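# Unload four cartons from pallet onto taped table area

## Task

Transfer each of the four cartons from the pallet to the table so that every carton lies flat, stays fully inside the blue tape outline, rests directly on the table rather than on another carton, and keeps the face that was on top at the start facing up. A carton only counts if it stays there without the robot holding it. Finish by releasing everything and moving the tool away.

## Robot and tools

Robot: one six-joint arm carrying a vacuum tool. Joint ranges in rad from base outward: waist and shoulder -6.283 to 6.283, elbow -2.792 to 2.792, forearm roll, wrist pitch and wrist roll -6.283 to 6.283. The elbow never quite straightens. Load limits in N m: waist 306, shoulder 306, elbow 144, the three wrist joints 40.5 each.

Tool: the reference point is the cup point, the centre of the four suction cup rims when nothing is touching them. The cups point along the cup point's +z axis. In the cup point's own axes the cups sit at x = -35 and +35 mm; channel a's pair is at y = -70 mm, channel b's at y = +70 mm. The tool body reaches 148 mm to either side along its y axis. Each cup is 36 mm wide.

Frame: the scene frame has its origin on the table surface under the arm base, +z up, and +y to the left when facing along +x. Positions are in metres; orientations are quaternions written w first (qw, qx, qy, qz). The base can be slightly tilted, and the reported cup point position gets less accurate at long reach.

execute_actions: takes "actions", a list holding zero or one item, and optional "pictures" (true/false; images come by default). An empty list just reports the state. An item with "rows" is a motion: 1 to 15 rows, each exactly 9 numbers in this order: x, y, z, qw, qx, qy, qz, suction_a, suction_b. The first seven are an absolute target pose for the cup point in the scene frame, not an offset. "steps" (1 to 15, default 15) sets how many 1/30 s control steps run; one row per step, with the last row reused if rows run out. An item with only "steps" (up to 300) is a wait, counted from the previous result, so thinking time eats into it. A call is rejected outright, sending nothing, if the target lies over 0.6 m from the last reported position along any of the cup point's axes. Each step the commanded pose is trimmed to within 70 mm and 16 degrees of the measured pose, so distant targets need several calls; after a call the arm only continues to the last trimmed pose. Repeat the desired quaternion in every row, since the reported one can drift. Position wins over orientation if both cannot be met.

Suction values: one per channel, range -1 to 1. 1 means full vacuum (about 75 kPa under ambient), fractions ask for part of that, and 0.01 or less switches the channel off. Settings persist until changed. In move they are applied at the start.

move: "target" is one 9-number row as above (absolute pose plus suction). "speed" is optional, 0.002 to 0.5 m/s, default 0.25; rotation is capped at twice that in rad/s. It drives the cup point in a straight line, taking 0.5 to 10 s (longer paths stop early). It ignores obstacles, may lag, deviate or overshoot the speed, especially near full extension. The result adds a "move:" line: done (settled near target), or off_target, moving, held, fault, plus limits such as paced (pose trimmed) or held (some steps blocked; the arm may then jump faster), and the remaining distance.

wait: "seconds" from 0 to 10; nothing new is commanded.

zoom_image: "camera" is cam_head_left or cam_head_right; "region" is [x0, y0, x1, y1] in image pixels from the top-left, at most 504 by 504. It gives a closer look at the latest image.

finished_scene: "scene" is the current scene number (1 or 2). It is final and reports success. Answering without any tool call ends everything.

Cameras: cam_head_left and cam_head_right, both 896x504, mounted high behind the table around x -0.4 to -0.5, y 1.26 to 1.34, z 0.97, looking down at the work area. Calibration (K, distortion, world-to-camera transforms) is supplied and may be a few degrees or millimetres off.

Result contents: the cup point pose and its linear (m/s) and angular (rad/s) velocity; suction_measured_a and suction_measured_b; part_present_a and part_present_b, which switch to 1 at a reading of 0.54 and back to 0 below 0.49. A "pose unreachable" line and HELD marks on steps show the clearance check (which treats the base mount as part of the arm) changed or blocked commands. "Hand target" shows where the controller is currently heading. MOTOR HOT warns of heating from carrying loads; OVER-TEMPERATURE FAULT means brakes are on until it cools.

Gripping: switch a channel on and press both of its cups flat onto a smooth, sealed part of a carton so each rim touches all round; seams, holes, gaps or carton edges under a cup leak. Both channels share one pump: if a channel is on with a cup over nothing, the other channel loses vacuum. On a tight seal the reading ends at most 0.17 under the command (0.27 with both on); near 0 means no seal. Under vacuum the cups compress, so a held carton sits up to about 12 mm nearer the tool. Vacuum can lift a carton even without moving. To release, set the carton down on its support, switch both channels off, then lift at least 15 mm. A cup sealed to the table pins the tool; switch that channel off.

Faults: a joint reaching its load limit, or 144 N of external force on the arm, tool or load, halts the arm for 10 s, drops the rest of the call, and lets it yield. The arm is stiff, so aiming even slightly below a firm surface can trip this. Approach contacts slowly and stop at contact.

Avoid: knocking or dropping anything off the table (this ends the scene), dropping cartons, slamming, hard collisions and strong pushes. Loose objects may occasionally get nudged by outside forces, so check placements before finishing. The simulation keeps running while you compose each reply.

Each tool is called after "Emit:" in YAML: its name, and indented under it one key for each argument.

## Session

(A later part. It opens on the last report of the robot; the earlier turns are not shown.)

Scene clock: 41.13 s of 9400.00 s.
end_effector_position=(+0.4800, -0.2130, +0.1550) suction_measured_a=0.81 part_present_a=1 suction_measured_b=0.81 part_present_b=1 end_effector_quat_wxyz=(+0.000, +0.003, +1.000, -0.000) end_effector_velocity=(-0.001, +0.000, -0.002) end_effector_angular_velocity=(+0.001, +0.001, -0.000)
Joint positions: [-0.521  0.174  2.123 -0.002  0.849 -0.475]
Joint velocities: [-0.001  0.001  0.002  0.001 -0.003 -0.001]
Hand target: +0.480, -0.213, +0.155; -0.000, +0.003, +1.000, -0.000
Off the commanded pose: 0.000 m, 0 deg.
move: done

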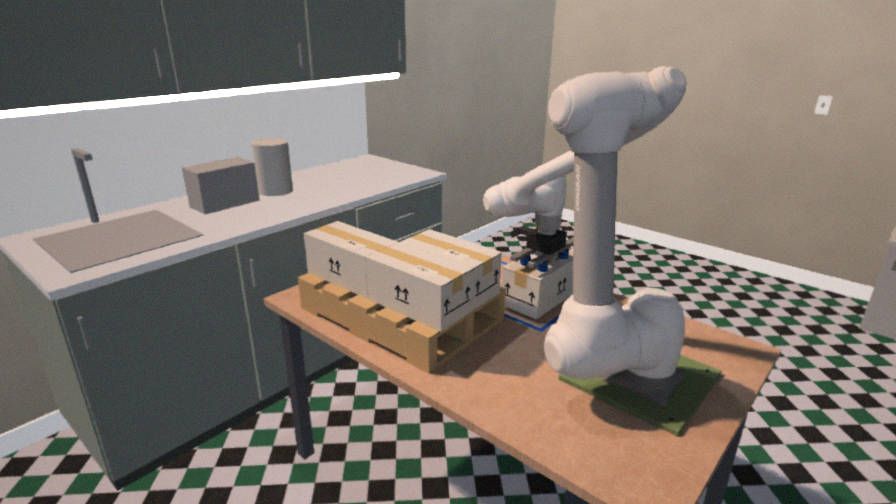

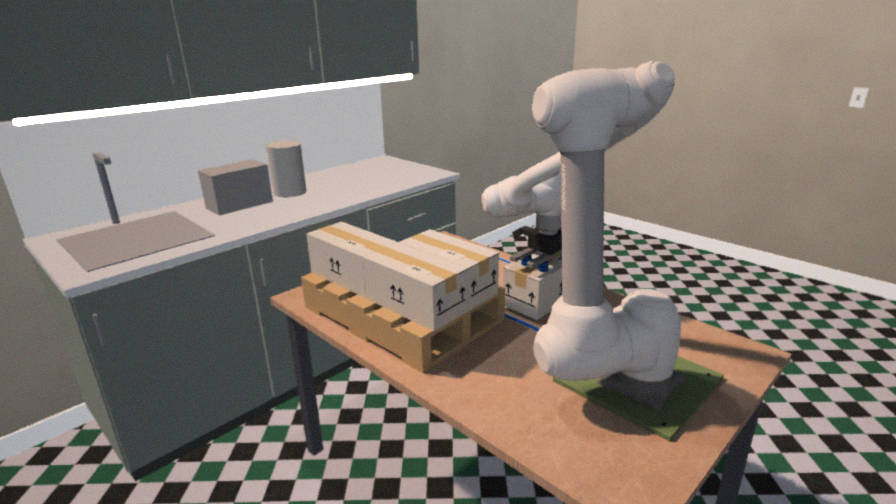

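Emit:
move:
  target: [0.476,-0.215,0.141,0,0.003,1,0,1,1]
  speed: 0.03

Emit:
execute_actions:
  actions:
    - {"rows":[[0.476,-0.215,0.141,0,0.003,1,0,0,0]],"steps":5}
  pictures: false

Emit:
move:
  target: [0.49,-0.2,0.31,0,0.003,1,0,0,0]
  speed: 0.3

Emit:
move:
  target: [0.648,0.12,0.305,0,0.692,0.722,0,0,0]
  speed: 0.5

Emit:
move:
  target: [0.648,0.12,0.268,0,0.692,0.722,0,1,1]
  speed: 0.05

Emit:
wait:
  seconds: 0.5

Emit:
move:
  target: [0.648,0.11,0.325,0,0.692,0.722,0,1,1]
  speed: 0.12

Emit:
zoom_image:
  camera: "cam_head_left"
  region: [385,180,615,350]

Emit:
move:
  target: [0.655,-0.219,0.325,0,0.003,1,0,1,1]
  speed: 0.5

Emit:
move:
  target: [0.655,-0.219,0.155,0,0.003,1,0,1,1]
  speed: 0.2

Emit:
zoom_image:
  camera: "cam_head_left"
  region: [400,190,620,350]

Scene clock: 61.40 s of 9400.00 s.
end_effector_position=(+0.4760, -0.2150, +0.1411) suction_measured_a=0.81 part_present_a=1 suction_measured_b=0.81 part_present_b=1 end_effector_quat_wxyz=(+0.000, +0.003, +1.000, -0.000) end_effector_velocity=(+0.001, -0.001, -0.000) end_effector_angular_velocity=(-0.000, -0.001, -0.002)
Joint positions: [-0.528  0.188  2.139 -0.002  0.819 -0.482]
Joint velocities: [-0.001  0.001 -0.001  0.001 -0.001  0.   ]
Hand target: +0.476, -0.215, +0.141; -0.000, +0.003, +1.000, -0.000
Off the commanded pose: 0.000 m, 0 deg.
move: done

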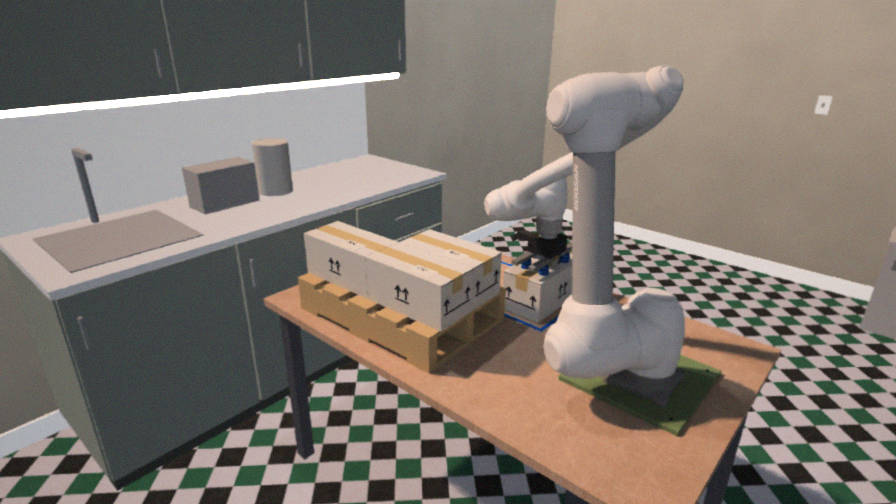

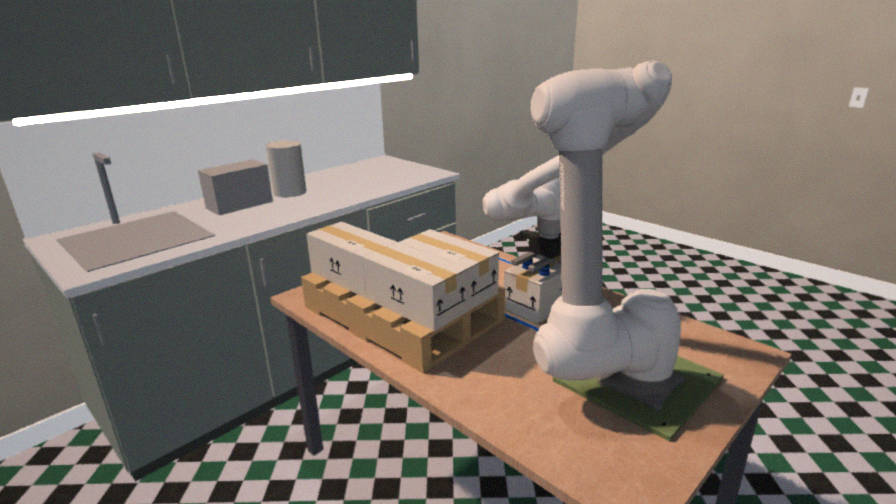

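Scene clock: 61.57 s of 9400.00 s.
end_effector_position=(+0.4760, -0.2150, +0.1411) suction_measured_a=0.00 part_present_a=0 suction_measured_b=0.00 part_present_b=0 end_effector_quat_wxyz=(+0.000, +0.003, +1.000, -0.000) end_effector_velocity=(-0.000, +0.000, -0.000) end_effector_angular_velocity=(+0.001, +0.001, -0.000)
Joint positions: [-0.528  0.188  2.139 -0.002  0.819 -0.482]
Joint velocities: [ 0.     0.     0.001  0.    -0.     0.   ]
Hand target: +0.476, -0.215, +0.141; -0.000, +0.003, +1.000, +0.000
Off the commanded pose: 0.000 m, 0 deg.
Steps of this call (steps 1 to 5: all 5 steps of this action). Readings (end_effector_position | what the end effector reports):
1: (+0.4760, -0.2150, +0.1410) | suction_measured_a=0.39 part_present_a=0 suction_measured_b=0.39 part_present_b=0
2: (+0.4760, -0.2150, +0.1410) | suction_measured_a=0.01 part_present_a=0 suction_measured_b=0.03 part_present_b=0
4: (+0.4760, -0.2150, +0.1411) | suction_measured_a=0.00 part_present_a=0 suction_measured_b=0.00 part_present_b=0
5: the state above

Scene clock: 62.87 s of 9400.00 s.
end_effector_position=(+0.4900, -0.2000, +0.3101) suction_measured_a=0.00 part_present_a=0 suction_measured_b=0.00 part_present_b=0 end_effector_quat_wxyz=(-0.000, +0.003, +1.000, +0.000) end_effector_velocity=(+0.001, +0.001, -0.000) end_effector_angular_velocity=(+0.001, +0.000, +0.002)
Joint positions: [-0.49   0.03   1.955 -0.001  1.16  -0.445]
Joint velocities: [ 0.002  0.    -0.     0.001  0.    -0.   ]
Hand target: +0.490, -0.200, +0.310; +0.000, +0.003, +1.000, +0.000
Off the commanded pose: 0.000 m, 0 deg.
move: done

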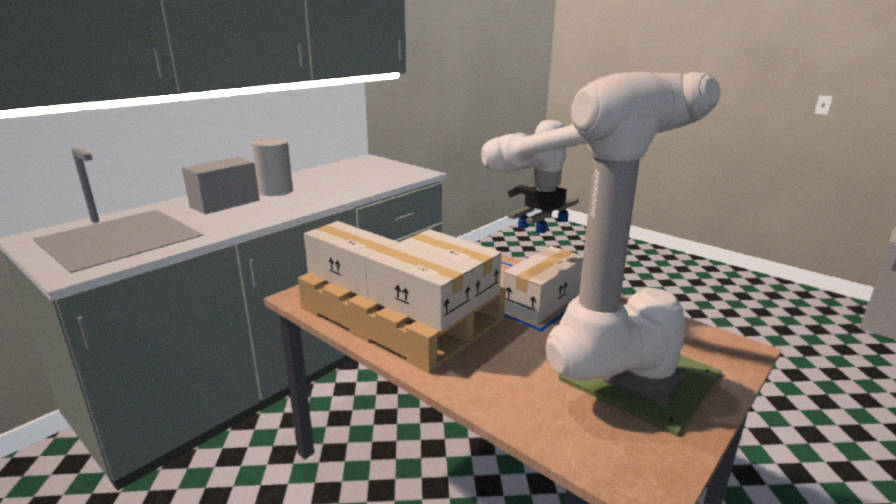

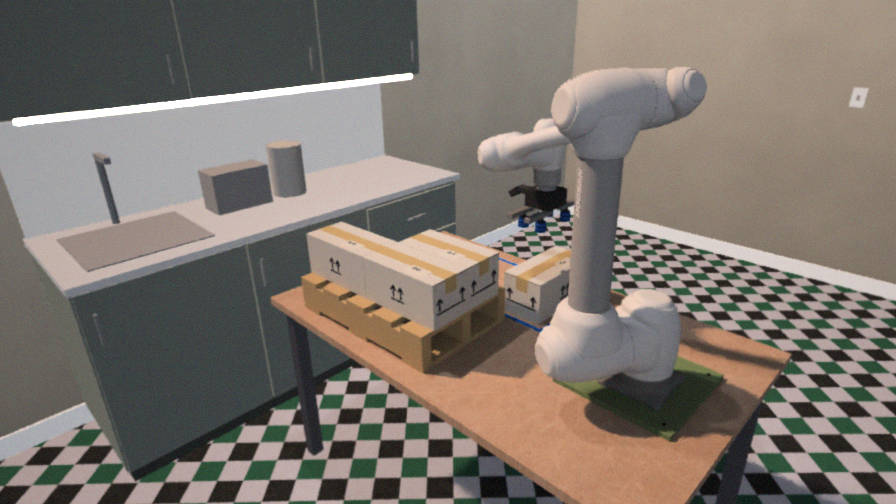

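Scene clock: 64.93 s of 9400.00 s.
end_effector_position=(+0.6480, +0.1204, +0.3049) suction_measured_a=0.00 part_present_a=0 suction_measured_b=0.00 part_present_b=0 end_effector_quat_wxyz=(-0.000, +0.692, +0.722, +0.000) end_effector_velocity=(+0.001, -0.000, -0.000) end_effector_angular_velocity=(-0.003, -0.000, -0.005)
Joint positions: [0.092 0.234 1.73  0.002 1.181 1.658]
Joint velocities: [ 0.001  0.002 -0.002 -0.003  0.001  0.006]
Hand target: +0.648, +0.120, +0.305; -0.000, +0.692, +0.722, +0.000
Off the commanded pose: 0.000 m, 0 deg.
move: done

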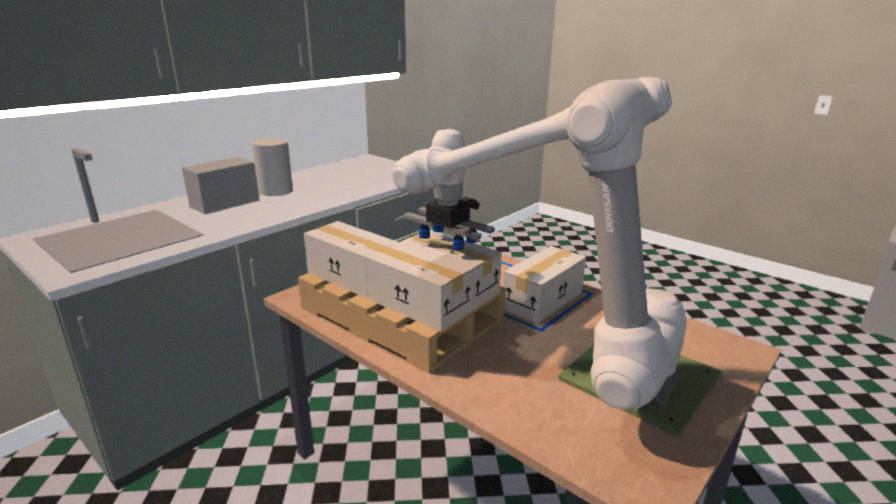

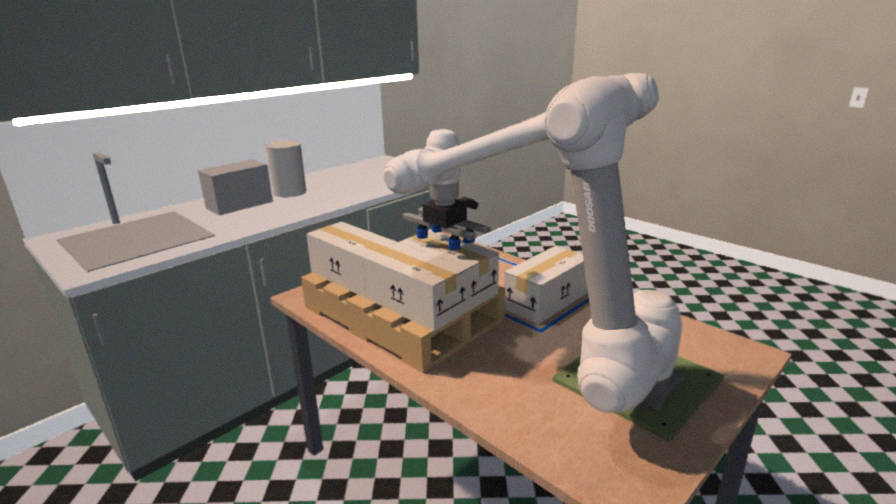

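Scene clock: 65.97 s of 9400.00 s.
end_effector_position=(+0.6480, +0.1200, +0.2679) suction_measured_a=0.38 part_present_a=0 suction_measured_b=0.38 part_present_b=0 end_effector_quat_wxyz=(-0.000, +0.692, +0.722, -0.000) end_effector_velocity=(+0.001, +0.000, +0.000) end_effector_angular_velocity=(-0.000, -0.005, +0.001)
Joint positions: [0.091 0.259 1.77  0.001 1.117 1.658]
Joint velocities: [ 0.    -0.    -0.001 -0.001 -0.004 -0.   ]
Hand target: +0.648, +0.120, +0.268; +0.000, +0.692, +0.722, -0.000
Off the commanded pose: 0.000 m, 0 deg.
move: done

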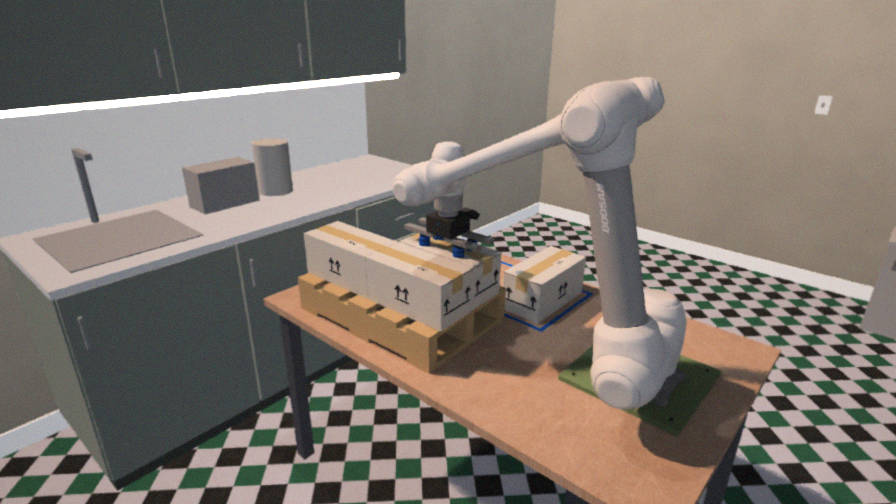

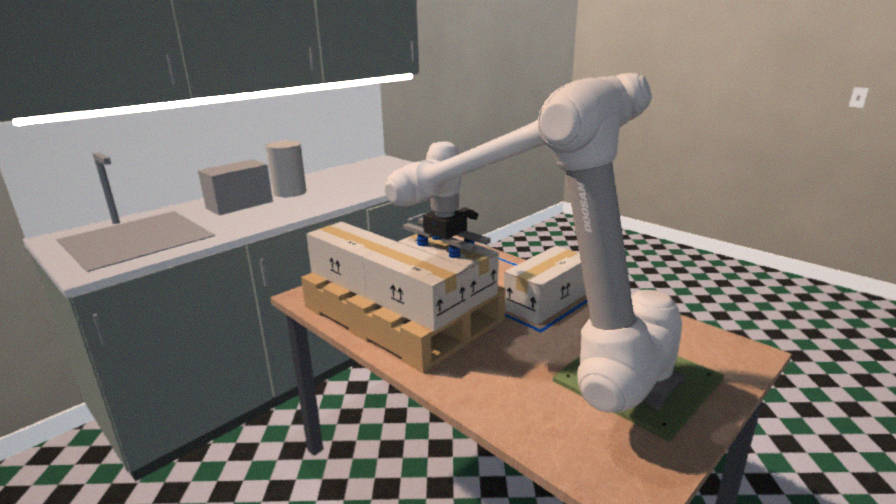

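Scene clock: 66.47 s of 9400.00 s.
end_effector_position=(+0.6480, +0.1200, +0.2679) suction_measured_a=0.74 part_present_a=1 suction_measured_b=0.74 part_present_b=1 end_effector_quat_wxyz=(-0.000, +0.692, +0.722, -0.000) end_effector_velocity=(-0.000, -0.000, -0.000) end_effector_angular_velocity=(+0.000, +0.000, +0.001)
Joint positions: [0.091 0.259 1.77  0.001 1.116 1.658]
Joint velocities: [-0.001 -0.     0.     0.    -0.    -0.001]
Hand target: +0.648, +0.120, +0.268; +0.000, +0.692, +0.722, -0.000
Off the commanded pose: 0.000 m, 0 deg.
Steps of this call (steps 1 to 15: nothing new was sent). Readings (end_effector_position | what the end effector reports):
1: (+0.6480, +0.1200, +0.2679) | suction_measured_a=0.40 part_present_a=0 suction_measured_b=0.40 part_present_b=0
2: (+0.6480, +0.1200, +0.2679) | suction_measured_a=0.43 part_present_a=0 suction_measured_b=0.43 part_present_b=0
4: (+0.6480, +0.1200, +0.2679) | suction_measured_a=0.48 part_present_a=0 suction_measured_b=0.48 part_present_b=0
8: (+0.6480, +0.1200, +0.2679) | suction_measured_a=0.61 part_present_a=1 suction_measured_b=0.61 part_present_b=1
15: the state above

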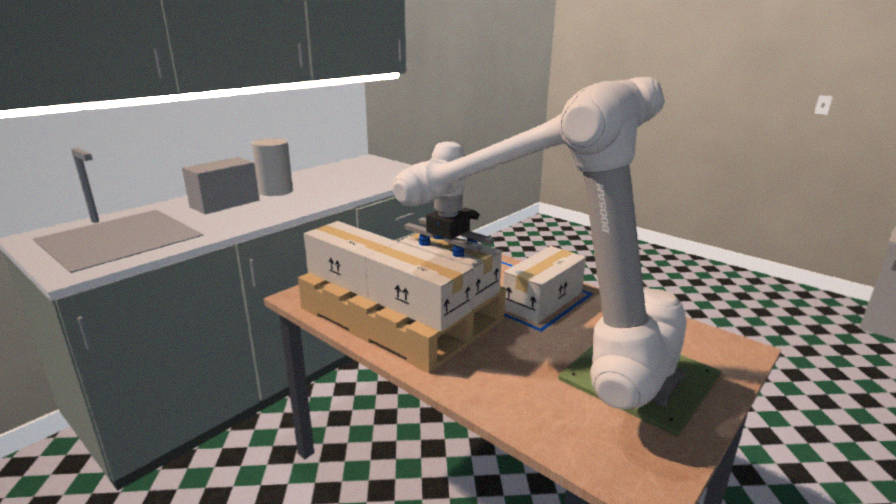

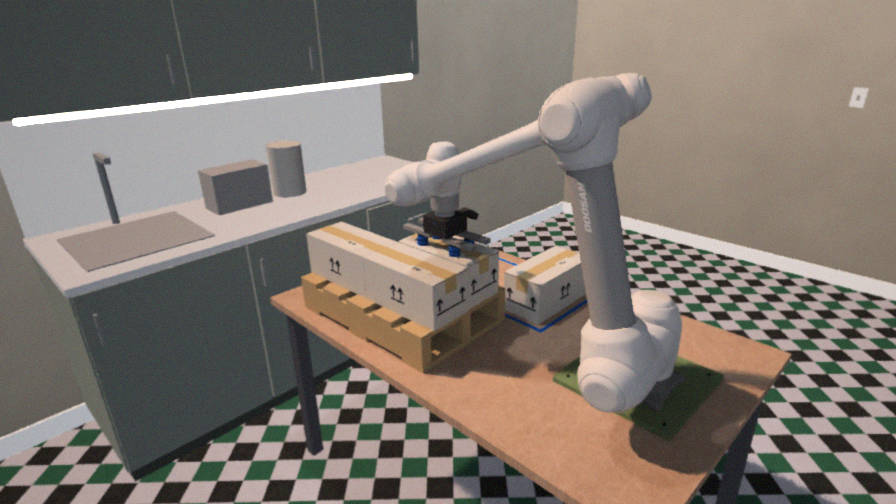

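Scene clock: 67.30 s of 9400.00 s.
end_effector_position=(+0.6480, +0.1100, +0.3249) suction_measured_a=0.81 part_present_a=1 suction_measured_b=0.81 part_present_b=1 end_effector_quat_wxyz=(-0.000, +0.692, +0.722, -0.000) end_effector_velocity=(+0.001, -0.001, +0.001) end_effector_angular_velocity=(-0.001, -0.001, -0.000)
Joint positions: [0.076 0.22  1.71  0.001 1.216 1.643]
Joint velocities: [-0.001 -0.    -0.002 -0.001  0.001 -0.   ]
Hand target: +0.648, +0.110, +0.325; +0.000, +0.692, +0.722, -0.000
Off the commanded pose: 0.000 m, 0 deg.
move: done

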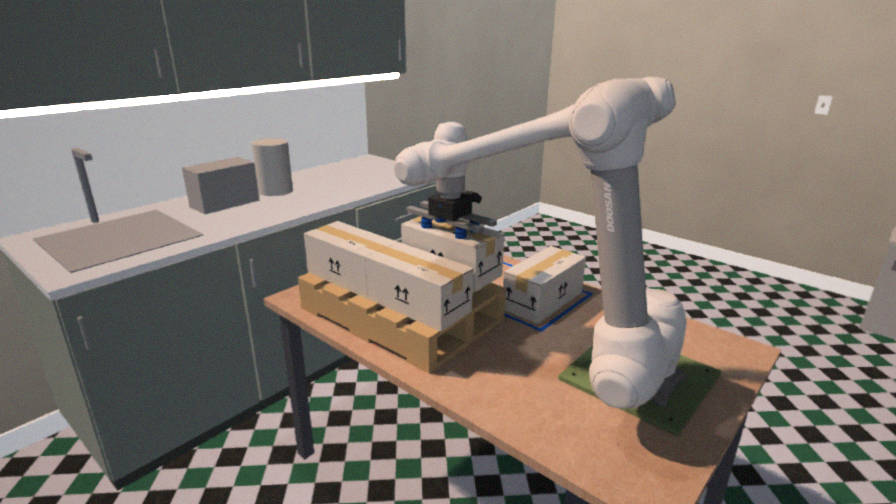

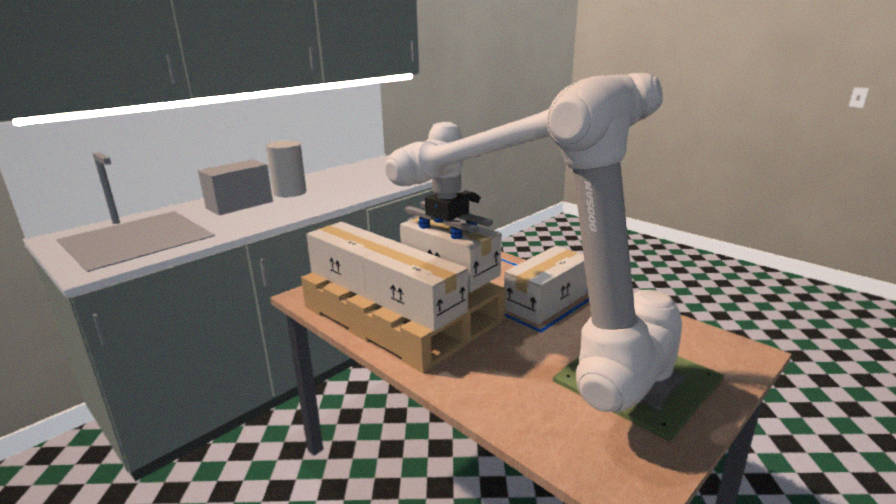

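Region (385, 180, 615, 350) of cam_head_left's 896x504 image, scaled by 2.191, with more detail than that image has; it fills the top 373 rows of this view, and the rest is white.

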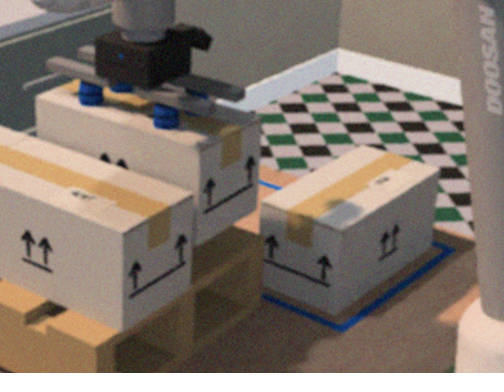

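Scene clock: 69.37 s of 9400.00 s.
end_effector_position=(+0.6549, -0.2193, +0.3250) suction_measured_a=0.81 part_present_a=1 suction_measured_b=0.81 part_present_b=1 end_effector_quat_wxyz=(+0.000, +0.003, +1.000, -0.000) end_effector_velocity=(+0.001, -0.002, +0.001) end_effector_angular_velocity=(+0.001, -0.001, +0.003)
Joint positions: [-0.411  0.271  1.644 -0.001  1.231 -0.366]
Joint velocities: [-0.002  0.001 -0.002  0.002  0.001 -0.006]
Hand target: +0.655, -0.219, +0.325; -0.000, +0.003, +1.000, -0.000
Off the commanded pose: 0.000 m, 0 deg.
move: done

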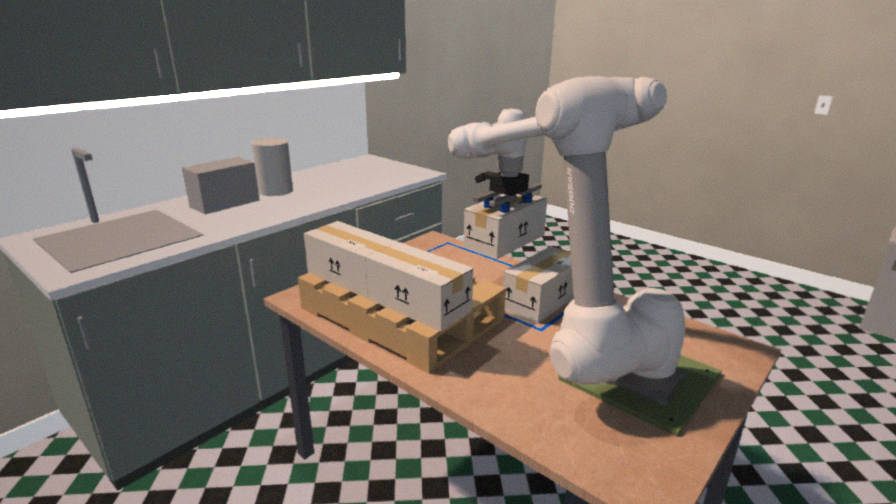

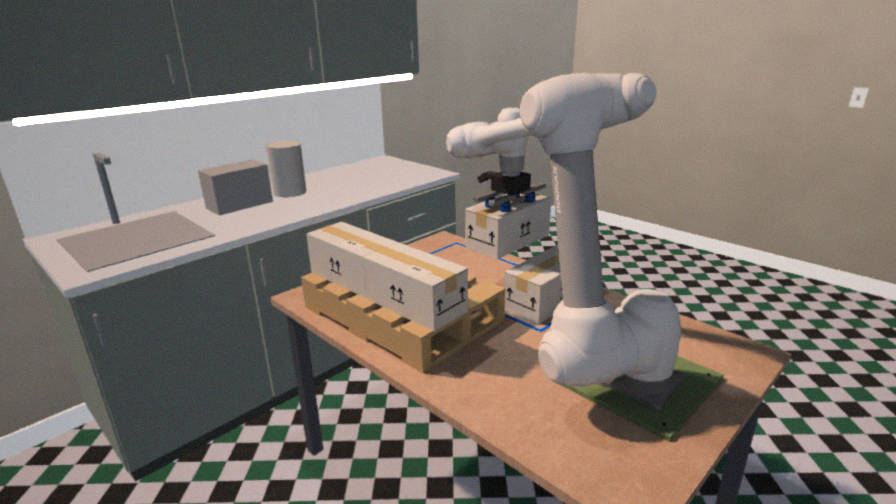

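Scene clock: 70.63 s of 9400.00 s.
end_effector_position=(+0.6550, -0.2190, +0.1550) suction_measured_a=0.81 part_present_a=1 suction_measured_b=0.81 part_present_b=1 end_effector_quat_wxyz=(+0.000, +0.003, +1.000, -0.000) end_effector_velocity=(+0.001, +0.001, -0.001) end_effector_angular_velocity=(-0.000, -0.001, +0.002)
Joint positions: [-0.411  0.4    1.807 -0.001  0.939 -0.366]
Joint velocities: [ 0.002  0.002 -0.     0.    -0.003 -0.001]
Hand target: +0.655, -0.219, +0.155; -0.000, +0.003, +1.000, -0.000
Off the commanded pose: 0.000 m, 0 deg.
move: done

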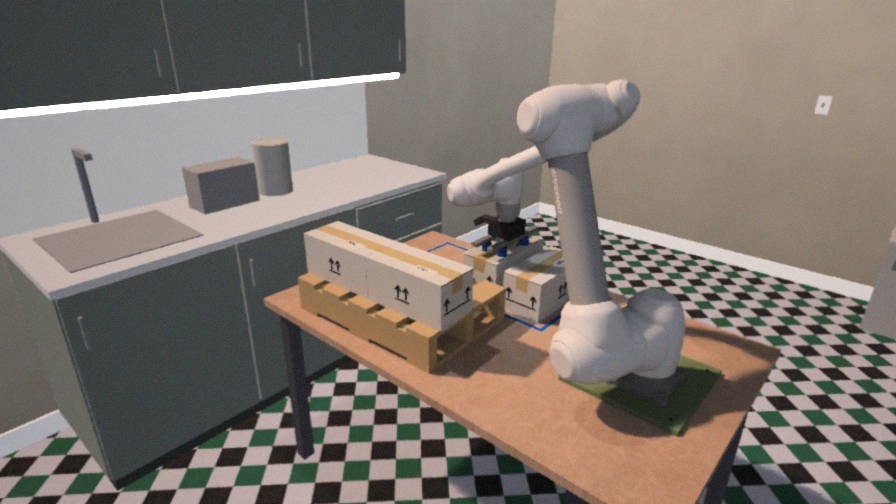

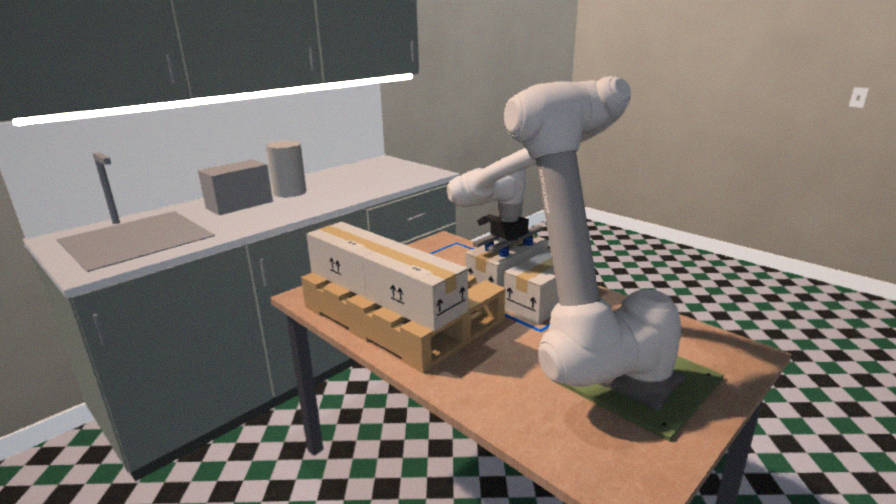

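Region (400, 190, 620, 350) of cam_head_left's 896x504 image, scaled by 2.291, with more detail than that image has; it fills the top 367 rows of this view, and the rest is white.

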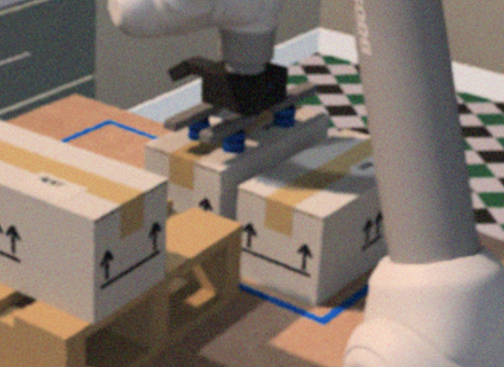

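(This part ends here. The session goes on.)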